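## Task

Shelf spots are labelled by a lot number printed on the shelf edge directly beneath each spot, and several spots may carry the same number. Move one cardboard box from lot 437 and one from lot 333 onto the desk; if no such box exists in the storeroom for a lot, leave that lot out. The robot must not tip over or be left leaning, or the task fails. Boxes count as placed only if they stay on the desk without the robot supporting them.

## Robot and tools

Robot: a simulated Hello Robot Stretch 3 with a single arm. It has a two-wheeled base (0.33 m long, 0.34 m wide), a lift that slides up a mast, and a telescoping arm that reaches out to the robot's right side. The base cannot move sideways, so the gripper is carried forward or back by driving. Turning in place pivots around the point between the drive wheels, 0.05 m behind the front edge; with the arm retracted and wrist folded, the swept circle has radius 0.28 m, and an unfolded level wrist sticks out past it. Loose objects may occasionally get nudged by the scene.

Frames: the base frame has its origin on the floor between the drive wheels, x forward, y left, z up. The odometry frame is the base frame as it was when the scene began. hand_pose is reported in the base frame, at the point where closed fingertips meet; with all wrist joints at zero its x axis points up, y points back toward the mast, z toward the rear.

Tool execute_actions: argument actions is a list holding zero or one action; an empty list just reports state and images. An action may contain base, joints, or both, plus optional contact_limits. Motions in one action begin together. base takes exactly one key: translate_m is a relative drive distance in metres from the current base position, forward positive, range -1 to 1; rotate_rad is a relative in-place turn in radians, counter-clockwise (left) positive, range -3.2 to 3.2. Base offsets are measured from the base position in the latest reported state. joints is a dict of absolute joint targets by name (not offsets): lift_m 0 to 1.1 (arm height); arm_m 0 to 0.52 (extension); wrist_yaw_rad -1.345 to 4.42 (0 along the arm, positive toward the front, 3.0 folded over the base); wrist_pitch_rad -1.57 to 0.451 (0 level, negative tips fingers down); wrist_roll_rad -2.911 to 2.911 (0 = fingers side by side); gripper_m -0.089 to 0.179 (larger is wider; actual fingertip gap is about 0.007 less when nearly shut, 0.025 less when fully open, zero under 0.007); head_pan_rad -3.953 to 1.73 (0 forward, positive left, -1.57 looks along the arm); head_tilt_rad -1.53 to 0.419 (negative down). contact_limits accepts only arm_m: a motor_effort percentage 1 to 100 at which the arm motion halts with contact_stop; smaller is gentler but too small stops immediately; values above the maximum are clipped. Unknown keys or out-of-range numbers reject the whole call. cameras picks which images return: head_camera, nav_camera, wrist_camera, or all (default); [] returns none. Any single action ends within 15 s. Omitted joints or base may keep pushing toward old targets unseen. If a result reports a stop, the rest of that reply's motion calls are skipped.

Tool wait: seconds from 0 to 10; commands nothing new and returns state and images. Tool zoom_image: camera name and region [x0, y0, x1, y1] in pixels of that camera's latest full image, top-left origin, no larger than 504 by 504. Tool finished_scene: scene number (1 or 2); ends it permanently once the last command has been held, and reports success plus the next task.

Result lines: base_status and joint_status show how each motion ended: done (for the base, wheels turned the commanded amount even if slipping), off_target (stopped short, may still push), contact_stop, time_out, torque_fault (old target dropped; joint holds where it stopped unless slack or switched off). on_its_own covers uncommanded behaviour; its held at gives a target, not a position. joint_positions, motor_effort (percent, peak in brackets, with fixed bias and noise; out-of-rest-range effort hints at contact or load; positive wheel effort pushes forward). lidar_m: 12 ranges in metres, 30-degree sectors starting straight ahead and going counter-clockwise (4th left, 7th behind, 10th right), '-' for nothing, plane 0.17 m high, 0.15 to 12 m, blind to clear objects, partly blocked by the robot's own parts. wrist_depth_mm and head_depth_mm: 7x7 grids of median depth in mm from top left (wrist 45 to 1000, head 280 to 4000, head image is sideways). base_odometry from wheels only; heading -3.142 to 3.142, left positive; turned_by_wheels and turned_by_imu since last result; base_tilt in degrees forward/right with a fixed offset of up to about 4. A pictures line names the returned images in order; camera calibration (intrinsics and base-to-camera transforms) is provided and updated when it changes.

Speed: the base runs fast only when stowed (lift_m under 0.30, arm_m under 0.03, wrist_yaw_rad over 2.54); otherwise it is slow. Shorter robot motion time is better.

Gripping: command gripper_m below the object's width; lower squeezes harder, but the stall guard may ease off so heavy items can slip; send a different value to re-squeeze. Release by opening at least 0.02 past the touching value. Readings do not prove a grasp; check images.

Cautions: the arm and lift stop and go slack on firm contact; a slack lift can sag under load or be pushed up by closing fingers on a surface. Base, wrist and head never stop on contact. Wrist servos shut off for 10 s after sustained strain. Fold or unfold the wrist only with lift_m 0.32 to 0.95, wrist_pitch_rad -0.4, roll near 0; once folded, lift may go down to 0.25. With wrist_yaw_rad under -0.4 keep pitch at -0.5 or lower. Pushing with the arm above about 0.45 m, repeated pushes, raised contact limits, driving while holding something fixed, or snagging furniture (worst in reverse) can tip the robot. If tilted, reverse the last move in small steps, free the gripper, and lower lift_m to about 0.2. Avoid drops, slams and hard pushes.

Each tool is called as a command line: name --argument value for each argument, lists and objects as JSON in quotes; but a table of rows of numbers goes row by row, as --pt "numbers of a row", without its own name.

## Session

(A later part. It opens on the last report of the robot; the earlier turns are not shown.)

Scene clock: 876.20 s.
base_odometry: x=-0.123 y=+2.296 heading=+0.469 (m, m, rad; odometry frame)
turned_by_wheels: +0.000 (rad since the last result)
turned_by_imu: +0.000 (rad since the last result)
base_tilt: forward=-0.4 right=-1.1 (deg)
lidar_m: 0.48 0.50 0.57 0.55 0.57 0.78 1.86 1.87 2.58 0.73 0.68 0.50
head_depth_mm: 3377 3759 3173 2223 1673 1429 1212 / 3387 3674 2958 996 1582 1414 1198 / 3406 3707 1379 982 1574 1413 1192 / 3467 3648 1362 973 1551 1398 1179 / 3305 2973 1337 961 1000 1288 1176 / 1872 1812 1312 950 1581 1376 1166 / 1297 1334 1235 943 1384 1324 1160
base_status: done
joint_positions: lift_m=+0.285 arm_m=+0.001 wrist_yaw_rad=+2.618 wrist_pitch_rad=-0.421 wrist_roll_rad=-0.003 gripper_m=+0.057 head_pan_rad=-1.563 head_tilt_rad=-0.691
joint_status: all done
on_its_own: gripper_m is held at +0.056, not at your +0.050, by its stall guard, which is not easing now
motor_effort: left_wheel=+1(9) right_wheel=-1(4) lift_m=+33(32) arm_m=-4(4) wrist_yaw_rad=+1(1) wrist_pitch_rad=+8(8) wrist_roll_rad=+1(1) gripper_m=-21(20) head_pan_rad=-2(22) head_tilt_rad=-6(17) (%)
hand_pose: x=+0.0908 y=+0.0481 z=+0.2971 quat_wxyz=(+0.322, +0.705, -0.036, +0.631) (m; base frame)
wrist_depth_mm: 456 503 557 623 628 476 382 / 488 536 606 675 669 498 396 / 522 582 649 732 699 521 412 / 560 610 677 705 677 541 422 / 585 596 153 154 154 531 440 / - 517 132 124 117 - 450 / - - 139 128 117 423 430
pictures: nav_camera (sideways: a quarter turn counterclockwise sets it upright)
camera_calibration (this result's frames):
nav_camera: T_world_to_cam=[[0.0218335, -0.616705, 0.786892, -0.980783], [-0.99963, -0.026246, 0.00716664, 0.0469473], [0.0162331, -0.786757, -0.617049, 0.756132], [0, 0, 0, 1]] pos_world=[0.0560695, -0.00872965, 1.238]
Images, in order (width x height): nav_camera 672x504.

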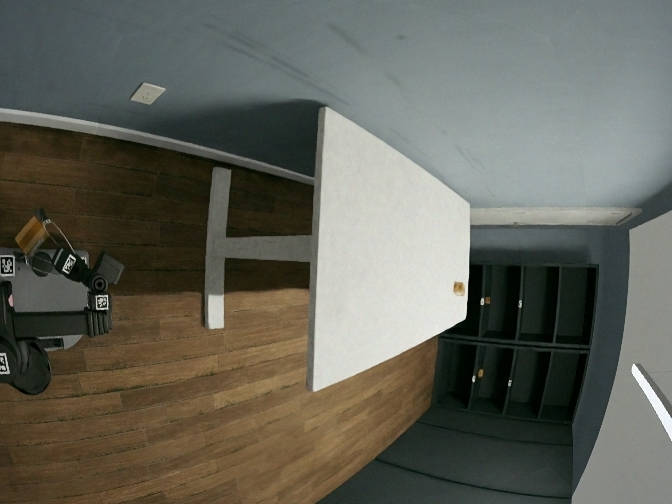

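execute_actions --actions '[]'

Scene clock: 899.47 s.
base_odometry: x=-0.123 y=+2.296 heading=+0.469 (m, m, rad; odometry frame)
turned_by_wheels: +0.000 (rad since the last result)
turned_by_imu: +0.000 (rad since the last result)
base_tilt: forward=-0.4 right=-1.2 (deg)
lidar_m: 0.48 0.51 0.57 0.55 0.57 0.78 1.87 1.87 2.58 0.73 0.68 0.50
head_depth_mm: 3329 3820 3170 2249 1685 1425 1205 / 3369 3639 2923 993 1587 1415 1201 / 3391 3684 1381 982 1558 1398 1193 / 3455 3633 1362 975 1556 1385 1184 / 3340 2956 1337 960 994 1281 1171 / 1872 1820 1320 948 1568 1369 1168 / 1296 1330 1234 944 1390 1327 1163
base_status: done
joint_positions: lift_m=+0.285 arm_m=+0.001 wrist_yaw_rad=+2.618 wrist_pitch_rad=-0.421 wrist_roll_rad=-0.003 gripper_m=+0.057 head_pan_rad=-1.563 head_tilt_rad=-0.691
joint_status: all done
on_its_own: gripper_m is held at +0.056, not at your +0.050, by its stall guard, which is not easing now
motor_effort: left_wheel=+0(9) right_wheel=-1(4) lift_m=+32(32) arm_m=-4(4) wrist_yaw_rad=+1(1) wrist_pitch_rad=+8(8) wrist_roll_rad=+1(1) gripper_m=-21(20) head_pan_rad=-2(22) head_tilt_rad=-5(17) (%)
hand_pose: x=+0.0908 y=+0.0481 z=+0.2971 quat_wxyz=(+0.322, +0.705, -0.036, +0.631) (m; base frame)
wrist_depth_mm: 460 499 557 638 631 474 381 / 489 537 596 684 666 498 397 / 522 578 656 735 704 520 413 / 556 610 678 694 668 540 425 / 573 598 153 154 154 531 439 / - 517 132 124 117 - 451 / - - 139 128 117 422 428
pictures: head_camera (sideways: a quarter turn clockwise sets it upright), nav_camera (sideways: a quarter turn counterclockwise sets it upright), wrist_camera
camera_calibration (this result's frames):
head_camera: T_world_to_cam=[[-0.0509086, 0.595233, -0.801939, 1.05903], [0.997574, -0.00786457, -0.0691654, 0.0835585], [-0.0474764, -0.803514, -0.593389, 0.728083], [0, 0, 0, 1]] pos_world=[0.00512452, -0.0446847, 1.28709]
nav_camera: T_world_to_cam=[[0.0218334, -0.616705, 0.786892, -0.980784], [-0.99963, -0.0262458, 0.00716665, 0.0469473], [0.0162329, -0.786757, -0.617049, 0.756132], [0, 0, 0, 1]] pos_world=[0.0560695, -0.00872968, 1.238]
wrist_camera: T_world_to_cam=[[0.88385, -0.467186, -0.0233735, -0.0441976], [-0.289223, -0.50653, -0.812267, 0.324552], [0.367641, 0.724682, -0.582817, 0.271076], [0, 0, 0, 1]] pos_world=[0.0332734, -0.0526968, 0.420578]
Images, in order (width x height): head_camera 896x504, nav_camera 672x504, wrist_camera 644x364.

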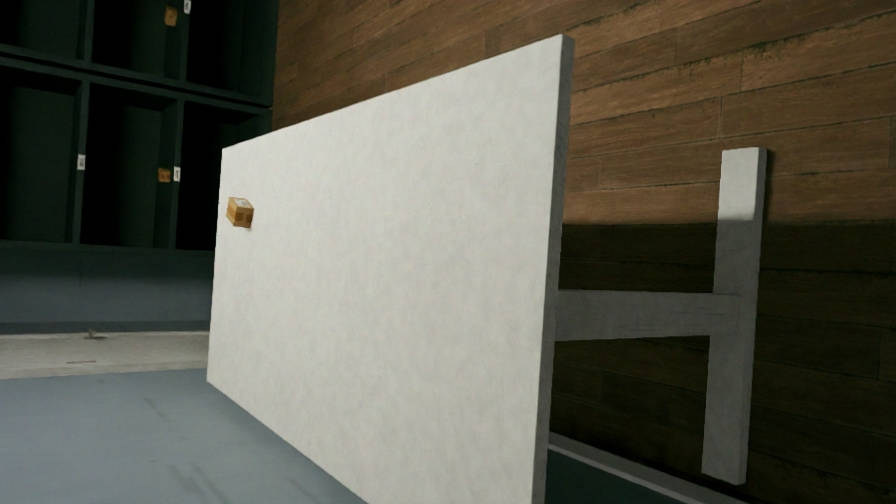

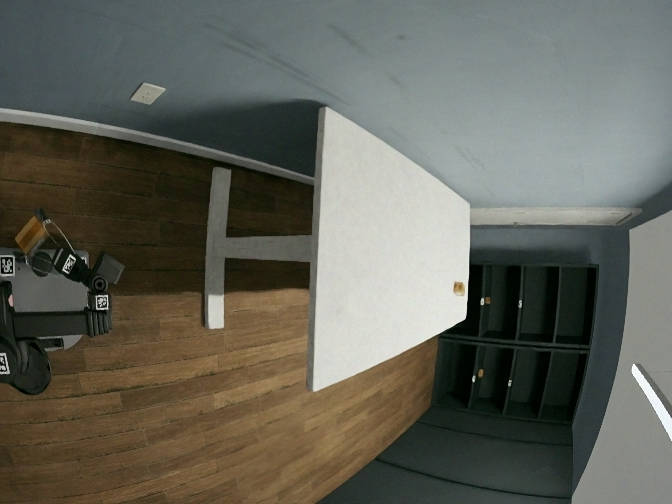

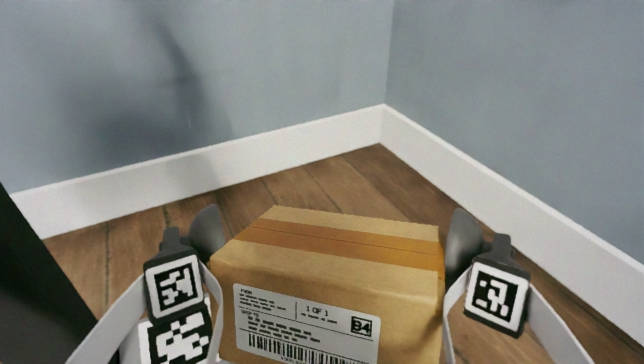

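execute_actions --actions '[{"joints": {"lift_m": 0.45}}]' --cameras '[]'

execute_actions --actions '[{"joints": {"lift_m": 0.74, "wrist_yaw_rad": 0.0}}]' --cameras '[]'

Scene clock: 905.17 s.
base_odometry: x=-0.123 y=+2.296 heading=+0.469 (m, m, rad; odometry frame)
turned_by_wheels: +0.000 (rad since the last result)
turned_by_imu: +0.000 (rad since the last result)
base_tilt: forward=-0.4 right=-1.2 (deg)
lidar_m: 0.48 0.50 0.57 0.55 0.57 0.78 1.86 1.87 2.58 0.73 0.68 0.50
head_depth_mm: 3365 3768 3178 2246 1687 1428 1202 / 3387 3612 2965 996 1573 1417 1199 / 3385 3639 1381 980 1555 1400 1196 / 3454 3661 1355 969 1545 1398 1180 / 3370 2934 1342 963 1002 1281 1167 / 1860 1826 1317 953 1570 1380 1169 / 1296 1336 1242 943 1392 1326 1168
base_status: not commanded
joint_positions: lift_m=+0.450 arm_m=+0.001 wrist_yaw_rad=+2.618 wrist_pitch_rad=-0.421 wrist_roll_rad=-0.003 gripper_m=+0.057 head_pan_rad=-1.563 head_tilt_rad=-0.691
joint_status: all done
on_its_own: gripper_m is held at +0.056, not at your +0.050, by its stall guard, which is not easing now
motor_effort: left_wheel=+0(1) right_wheel=-2(2) lift_m=+40(42) arm_m=-4(4) wrist_yaw_rad=+1(1) wrist_pitch_rad=+8(8) wrist_roll_rad=+1(1) gripper_m=-20(21) head_pan_rad=-3(3) head_tilt_rad=-6(5) (%)
hand_pose: x=+0.0908 y=+0.0481 z=+0.4619 quat_wxyz=(+0.322, +0.705, -0.036, +0.631) (m; base frame)
wrist_depth_mm: 460 502 559 626 632 476 382 / 491 533 600 678 664 500 394 / 520 572 660 741 708 520 407 / 564 621 700 817 776 547 428 / 617 664 154 154 154 538 442 / - 685 132 124 117 - 459 / - 612 142 128 117 583 468
pictures: none
No camera images: the call's "cameras" was empty. Leave "cameras" out to get every camera's image.

Scene clock: 908.63 s.
base_odometry: x=-0.123 y=+2.296 heading=+0.469 (m, m, rad; odometry frame)
turned_by_wheels: +0.000 (rad since the last result)
turned_by_imu: +0.000 (rad since the last result)
base_tilt: forward=-0.4 right=-1.2 (deg)
lidar_m: 0.48 0.50 0.57 0.55 0.57 0.78 1.86 1.87 2.58 0.73 0.68 0.50
head_depth_mm: 3349 3810 3189 2257 1695 1423 1205 / 3357 3634 2951 993 1580 1408 1225 / 3398 3621 1380 981 1575 1435 1215 / 3468 3666 1354 974 1561 1002 - / 3341 2967 1342 963 1002 1165 1175 / 1870 1807 1315 951 1579 1373 1166 / 1295 1334 1231 942 1396 1326 1161
base_status: not commanded
joint_positions: lift_m=+0.740 arm_m=+0.001 wrist_yaw_rad=+0.003 wrist_pitch_rad=-0.421 wrist_roll_rad=-0.003 gripper_m=+0.057 head_pan_rad=-1.563 head_tilt_rad=-0.691
joint_status: all done
on_its_own: gripper_m is held at +0.056, not at your +0.050, by its stall guard, which is not easing now
motor_effort: left_wheel=+0(0) right_wheel=-2(2) lift_m=+40(42) arm_m=-3(4) wrist_yaw_rad=-3(2) wrist_pitch_rad=+8(8) wrist_roll_rad=+1(1) gripper_m=-20(21) head_pan_rad=-2(2) head_tilt_rad=-6(6) (%)
hand_pose: x=-0.0209 y=-0.3698 z=+0.7518 quat_wxyz=(+0.693, +0.149, -0.690, -0.147) (m; base frame)
wrist_depth_mm: 574 686 673 661 642 - - / 453 447 438 435 429 420 - / 593 786 - - - - - / 606 857 - - - - - / 607 810 153 153 154 - - / 612 767 132 124 117 - - / 599 863 142 128 117 875 891
pictures: none
No camera images: the call's "cameras" was empty. Leave "cameras" out to get every camera's image.

execute_actions --actions '[{"joints": {"wrist_pitch_rad": -0.1, "lift_m": 0.74}}]' --cameras '["wrist_camera"]'

Scene clock: 916.07 s.
base_odometry: x=-0.123 y=+2.296 heading=+0.469 (m, m, rad; odometry frame)
turned_by_wheels: +0.000 (rad since the last result)
turned_by_imu: +0.000 (rad since the last result)
base_tilt: forward=-0.4 right=-1.2 (deg)
lidar_m: 0.48 0.50 0.57 0.55 0.57 0.79 1.86 1.87 2.57 0.73 0.68 0.50
head_depth_mm: 3345 3823 3144 2250 1699 1427 1201 / 3327 3647 2952 995 1584 1418 1222 / 3398 3643 1383 979 1567 1325 1217 / 3436 3650 1358 970 837 537 - / 3370 2956 1331 959 1001 1285 1169 / 1867 1819 1320 949 1579 1372 1169 / 1297 1330 1230 938 1386 1322 1159
base_status: not commanded
joint_positions: lift_m=+0.740 arm_m=+0.001 wrist_yaw_rad=+0.003 wrist_pitch_rad=-0.131 wrist_roll_rad=-0.003 gripper_m=+0.057 head_pan_rad=-1.563 head_tilt_rad=-0.691
joint_status: all done
on_its_own: gripper_m is held at +0.056, not at your +0.050, by its stall guard, which is not easing now
motor_effort: left_wheel=+0(0) right_wheel=-2(2) lift_m=+40(38) arm_m=-3(4) wrist_yaw_rad=-2(3) wrist_pitch_rad=+12(13) wrist_roll_rad=+1(1) gripper_m=-20(20) head_pan_rad=-3(3) head_tilt_rad=-6(6) (%)
hand_pose: x=-0.0207 y=-0.3967 z=+0.8211 quat_wxyz=(+0.707, +0.048, -0.704, -0.046) (m; base frame)
wrist_depth_mm: 603 832 - - - - - / 599 850 - - - - - / 600 796 919 913 915 - - / 541 543 542 538 533 539 - / 556 433 154 154 155 407 - / 612 755 132 124 117 - - / 591 922 142 128 118 - -
pictures: wrist_camera
camera_calibration (this result's frames):
wrist_camera: T_world_to_cam=[[-0.998879, -0.0458943, -0.0116343, -0.0227236], [-0.00402819, 0.327218, -0.94494, 0.938129], [0.0471743, -0.943834, -0.327036, 0.0612691], [0, 0, 0, 1]] pos_world=[-0.0218095, -0.250187, 0.906248]
Images, in order (width x height): wrist_camera 644x364.

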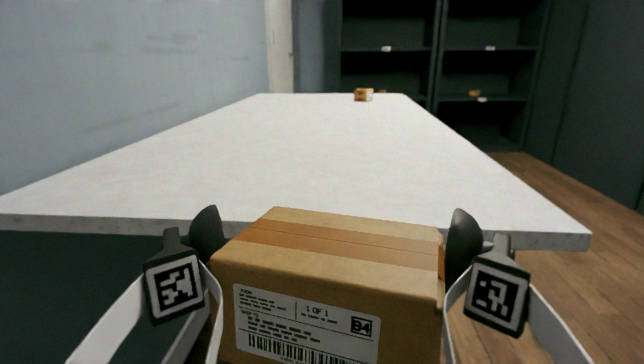

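execute_actions --actions '[{"joints": {"arm_m": 0.34, "lift_m": 0.71}}]' --cameras '["wrist_camera"]'

Scene clock: 928.43 s.
base_odometry: x=-0.123 y=+2.296 heading=+0.469 (m, m, rad; odometry frame)
turned_by_wheels: +0.000 (rad since the last result)
turned_by_imu: +0.000 (rad since the last result)
base_tilt: forward=-0.3 right=-1.1 (deg)
lidar_m: 0.48 0.50 0.57 0.55 0.57 0.78 1.87 1.87 2.57 0.73 0.68 0.50
head_depth_mm: 3311 3810 3214 2230 1686 1424 1228 / 3324 3707 2842 998 851 - - / 3386 3671 1373 1026 1568 1399 1188 / 3414 3643 1361 1015 1590 1389 1182 / 3367 2964 1336 963 996 1283 1172 / 1869 1807 1319 953 1571 1369 1169 / 1293 1340 1233 941 1388 1331 1160
base_status: not commanded
joint_positions: lift_m=+0.710 arm_m=+0.340 wrist_yaw_rad=+0.002 wrist_pitch_rad=-0.130 wrist_roll_rad=-0.003 gripper_m=+0.057 head_pan_rad=-1.563 head_tilt_rad=-0.691
joint_status: all done
on_its_own: gripper_m is held at +0.056, not at your +0.050, by its stall guard, which is not easing now
motor_effort: left_wheel=+0(1) right_wheel=-1(2) lift_m=+32(35) arm_m=+3(5) wrist_yaw_rad=-1(2) wrist_pitch_rad=+12(12) wrist_roll_rad=+1(1) gripper_m=-20(20) head_pan_rad=-3(2) head_tilt_rad=-6(5) (%)
hand_pose: x=-0.0210 y=-0.7357 z=+0.7917 quat_wxyz=(+0.707, +0.047, -0.704, -0.045) (m; base frame)
wrist_depth_mm: 592 838 - - - - - / 588 850 - - - - - / 596 742 771 770 763 - - / 455 455 452 451 450 448 - / 321 319 154 154 155 338 319 / 249 260 132 124 117 - 246 / 203 195 142 128 117 193 201
pictures: wrist_camera
camera_calibration (this result's frames):
wrist_camera: T_world_to_cam=[[-0.998923, -0.0449296, -0.0115728, -0.0382079], [-0.00370407, 0.325868, -0.945408, 1.0207], [0.046248, -0.944347, -0.325683, -0.269718], [0, 0, 0, 1]] pos_world=[-0.0219122, -0.589036, 0.87669]
Images, in order (width x height): wrist_camera 644x364.

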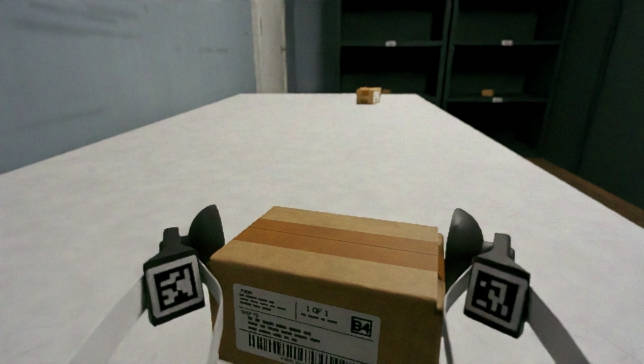

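execute_actions --actions '[{"joints": {"lift_m": 0.68}}]' --cameras '["wrist_camera"]'

Scene clock: 940.03 s.
base_odometry: x=-0.123 y=+2.296 heading=+0.469 (m, m, rad; odometry frame)
turned_by_wheels: +0.000 (rad since the last result)
turned_by_imu: +0.000 (rad since the last result)
base_tilt: forward=-0.4 right=-1.3 (deg)
lidar_m: 0.48 0.50 0.57 0.55 0.57 0.79 1.87 1.87 2.58 0.73 0.68 0.50
head_depth_mm: 3347 3779 3180 2249 1679 1422 1207 / 3387 3643 2973 993 1217 1448 - / 3423 3693 1375 1023 - 1404 1196 / 3424 3700 1358 1011 1551 1396 1182 / 3355 2969 1333 963 998 1277 1171 / 1872 1824 1323 947 1569 1369 1164 / 1289 1331 1237 940 1395 1328 1162
base_status: not commanded
joint_positions: lift_m=+0.680 arm_m=+0.340 wrist_yaw_rad=+0.002 wrist_pitch_rad=-0.128 wrist_roll_rad=-0.003 gripper_m=+0.057 head_pan_rad=-1.563 head_tilt_rad=-0.691
joint_status: all done
on_its_own: gripper_m is held at +0.056, not at your +0.050, by its stall guard, which is not easing now
motor_effort: left_wheel=+0(0) right_wheel=-2(1) lift_m=+32(34) arm_m=+5(4) wrist_yaw_rad=-1(3) wrist_pitch_rad=+11(12) wrist_roll_rad=+1(1) gripper_m=-21(20) head_pan_rad=-3(3) head_tilt_rad=-6(5) (%)
hand_pose: x=-0.0210 y=-0.7358 z=+0.7623 quat_wxyz=(+0.707, +0.046, -0.704, -0.045) (m; base frame)
wrist_depth_mm: 594 834 - - - - - / 594 838 - - - - - / 563 631 630 632 627 - - / 370 368 366 367 367 365 363 / 260 260 153 153 153 274 258 / 201 210 132 124 117 - 200 / 166 158 142 128 118 157 163
pictures: wrist_camera
camera_calibration (this result's frames):
wrist_camera: T_world_to_cam=[[-0.998923, -0.0449543, -0.0114816, -0.0386417], [-0.00369852, 0.323826, -0.946109, 0.991932], [0.0462497, -0.945048, -0.323643, -0.281494], [0, 0, 0, 1]] pos_world=[-0.0219124, -0.588976, 0.846928]
Images, in order (width x height): wrist_camera 644x364.

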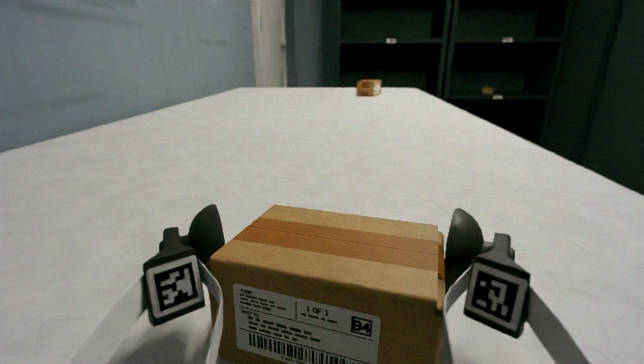

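Matches the target depth profile. Release.

execute_actions --actions '[{"joints": {"gripper_m": 0.15}}]' --cameras '["wrist_camera"]'

Scene clock: 944.20 s.
base_odometry: x=-0.123 y=+2.296 heading=+0.469 (m, m, rad; odometry frame)
turned_by_wheels: +0.000 (rad since the last result)
turned_by_imu: +0.000 (rad since the last result)
base_tilt: forward=-0.3 right=-1.2 (deg)
lidar_m: 0.48 0.50 0.57 0.55 0.57 0.79 1.86 1.87 2.58 0.73 0.68 0.50
head_depth_mm: 3351 3819 3143 2256 1676 1421 1208 / 3325 3716 2948 992 1212 1445 - / 3417 3683 1372 1017 - 1413 1194 / 3468 3647 1359 1011 1552 1392 1190 / 3314 2972 1336 964 1000 1277 1177 / 1871 1818 1321 949 1568 1375 1169 / 1298 1333 1238 939 1385 1322 1161
base_status: not commanded
joint_positions: lift_m=+0.680 arm_m=+0.340 wrist_yaw_rad=+0.002 wrist_pitch_rad=-0.124 wrist_roll_rad=-0.003 gripper_m=+0.150 head_pan_rad=-1.563 head_tilt_rad=-0.691
joint_status: all done
motor_effort: left_wheel=+0(0) right_wheel=-2(2) lift_m=+31(31) arm_m=+4(4) wrist_yaw_rad=+0(2) wrist_pitch_rad=+9(11) wrist_roll_rad=+1(1) gripper_m=+1(82) head_pan_rad=-3(3) head_tilt_rad=-5(5) (%)
hand_pose: x=-0.0210 y=-0.7360 z=+0.7634 quat_wxyz=(+0.707, +0.045, -0.705, -0.043) (m; base frame)
wrist_depth_mm: 598 839 - - - - - / 595 831 - - - - - / 568 653 650 652 641 - - / 376 373 373 373 372 372 406 / 264 279 247 157 157 277 262 / 203 - 133 124 121 202 202 / - 165 141 127 116 165 159
pictures: wrist_camera
camera_calibration (this result's frames):
wrist_camera: T_world_to_cam=[[-0.998923, -0.0450032, -0.0112952, -0.038818], [-0.00369197, 0.319757, -0.947492, 0.991092], [0.0462519, -0.94643, -0.319579, -0.285493], [0, 0, 0, 1]] pos_world=[-0.0219125, -0.588854, 0.847376]
Images, in order (width x height): wrist_camera 644x364.

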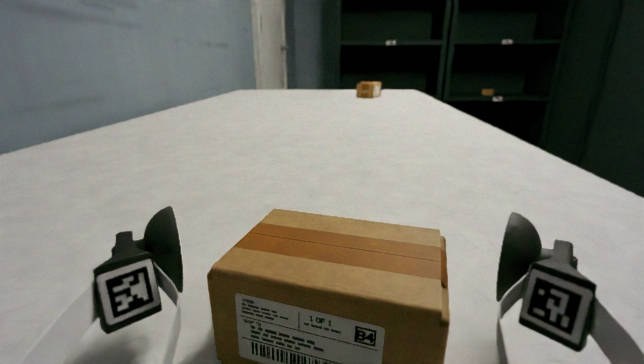

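execute_actions --actions '[{"joints": {"arm_m": 0.0, "lift_m": 0.72}}]' --cameras '["head_camera"]'

Scene clock: 950.77 s.
base_odometry: x=-0.123 y=+2.296 heading=+0.469 (m, m, rad; odometry frame)
turned_by_wheels: +0.000 (rad since the last result)
turned_by_imu: +0.000 (rad since the last result)
base_tilt: forward=-0.4 right=-1.3 (deg)
lidar_m: 0.48 0.50 0.57 0.55 0.57 0.78 1.87 1.87 2.58 0.73 0.68 0.50
head_depth_mm: 3337 3807 3189 2236 1672 1424 1204 / 3335 3683 2962 997 1576 1412 1209 / 3381 3688 1378 986 1570 1397 1211 / 3447 3654 1354 968 1556 1410 - / 3380 2917 1336 961 999 1272 1171 / 1864 1800 1314 947 1573 1375 1168 / 1299 1333 1239 938 1390 1329 1160
base_status: not commanded
joint_positions: lift_m=+0.720 arm_m=+0.001 wrist_yaw_rad=+0.002 wrist_pitch_rad=-0.122 wrist_roll_rad=-0.003 gripper_m=+0.150 head_pan_rad=-1.563 head_tilt_rad=-0.691
joint_status: all done
motor_effort: left_wheel=+0(0) right_wheel=-2(1) lift_m=+39(39) arm_m=-5(3) wrist_yaw_rad=-2(2) wrist_pitch_rad=+9(9) wrist_roll_rad=+1(1) gripper_m=+1(1) head_pan_rad=-2(2) head_tilt_rad=-6(6) (%)
hand_pose: x=-0.0210 y=-0.3972 z=+0.8034 quat_wxyz=(+0.707, +0.044, -0.705, -0.043) (m; base frame)
wrist_depth_mm: 600 843 - - - - - / 601 844 - - - - - / 602 758 879 869 854 - - / 505 501 503 462 497 497 - / 590 424 556 551 401 395 - / 590 - - - - - - / 565 863 - - - - -
pictures: head_camera (sideways: a quarter turn clockwise sets it upright)
camera_calibration (this result's frames):
head_camera: T_world_to_cam=[[-0.0508697, 0.595451, -0.80178, 1.05882], [0.997574, -0.00791413, -0.0691695, 0.0835639], [-0.0475325, -0.803353, -0.593603, 0.728363], [0, 0, 0, 1]] pos_world=[0.00512145, -0.0446806, 1.28708]
Images, in order (width x height): head_camera 896x504.

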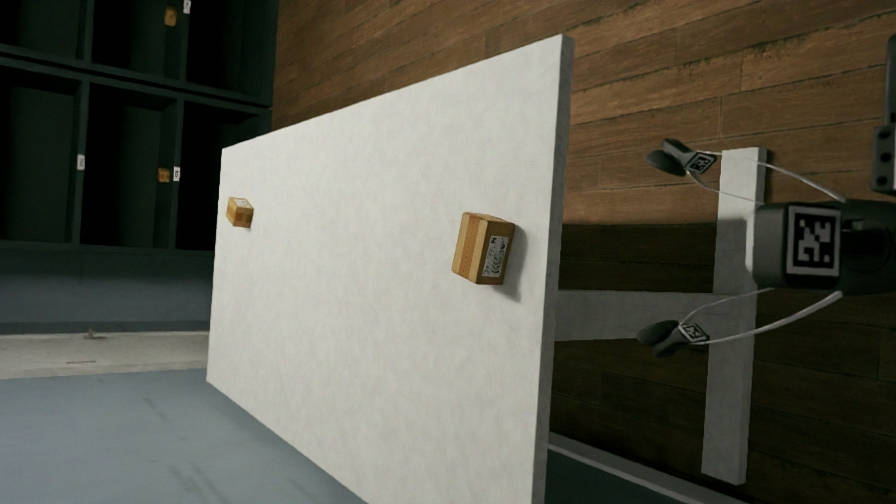

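Both boxes are on the desk. Finishing scene 1.

finished_scene --scene 1

The scene is finished: the task was done.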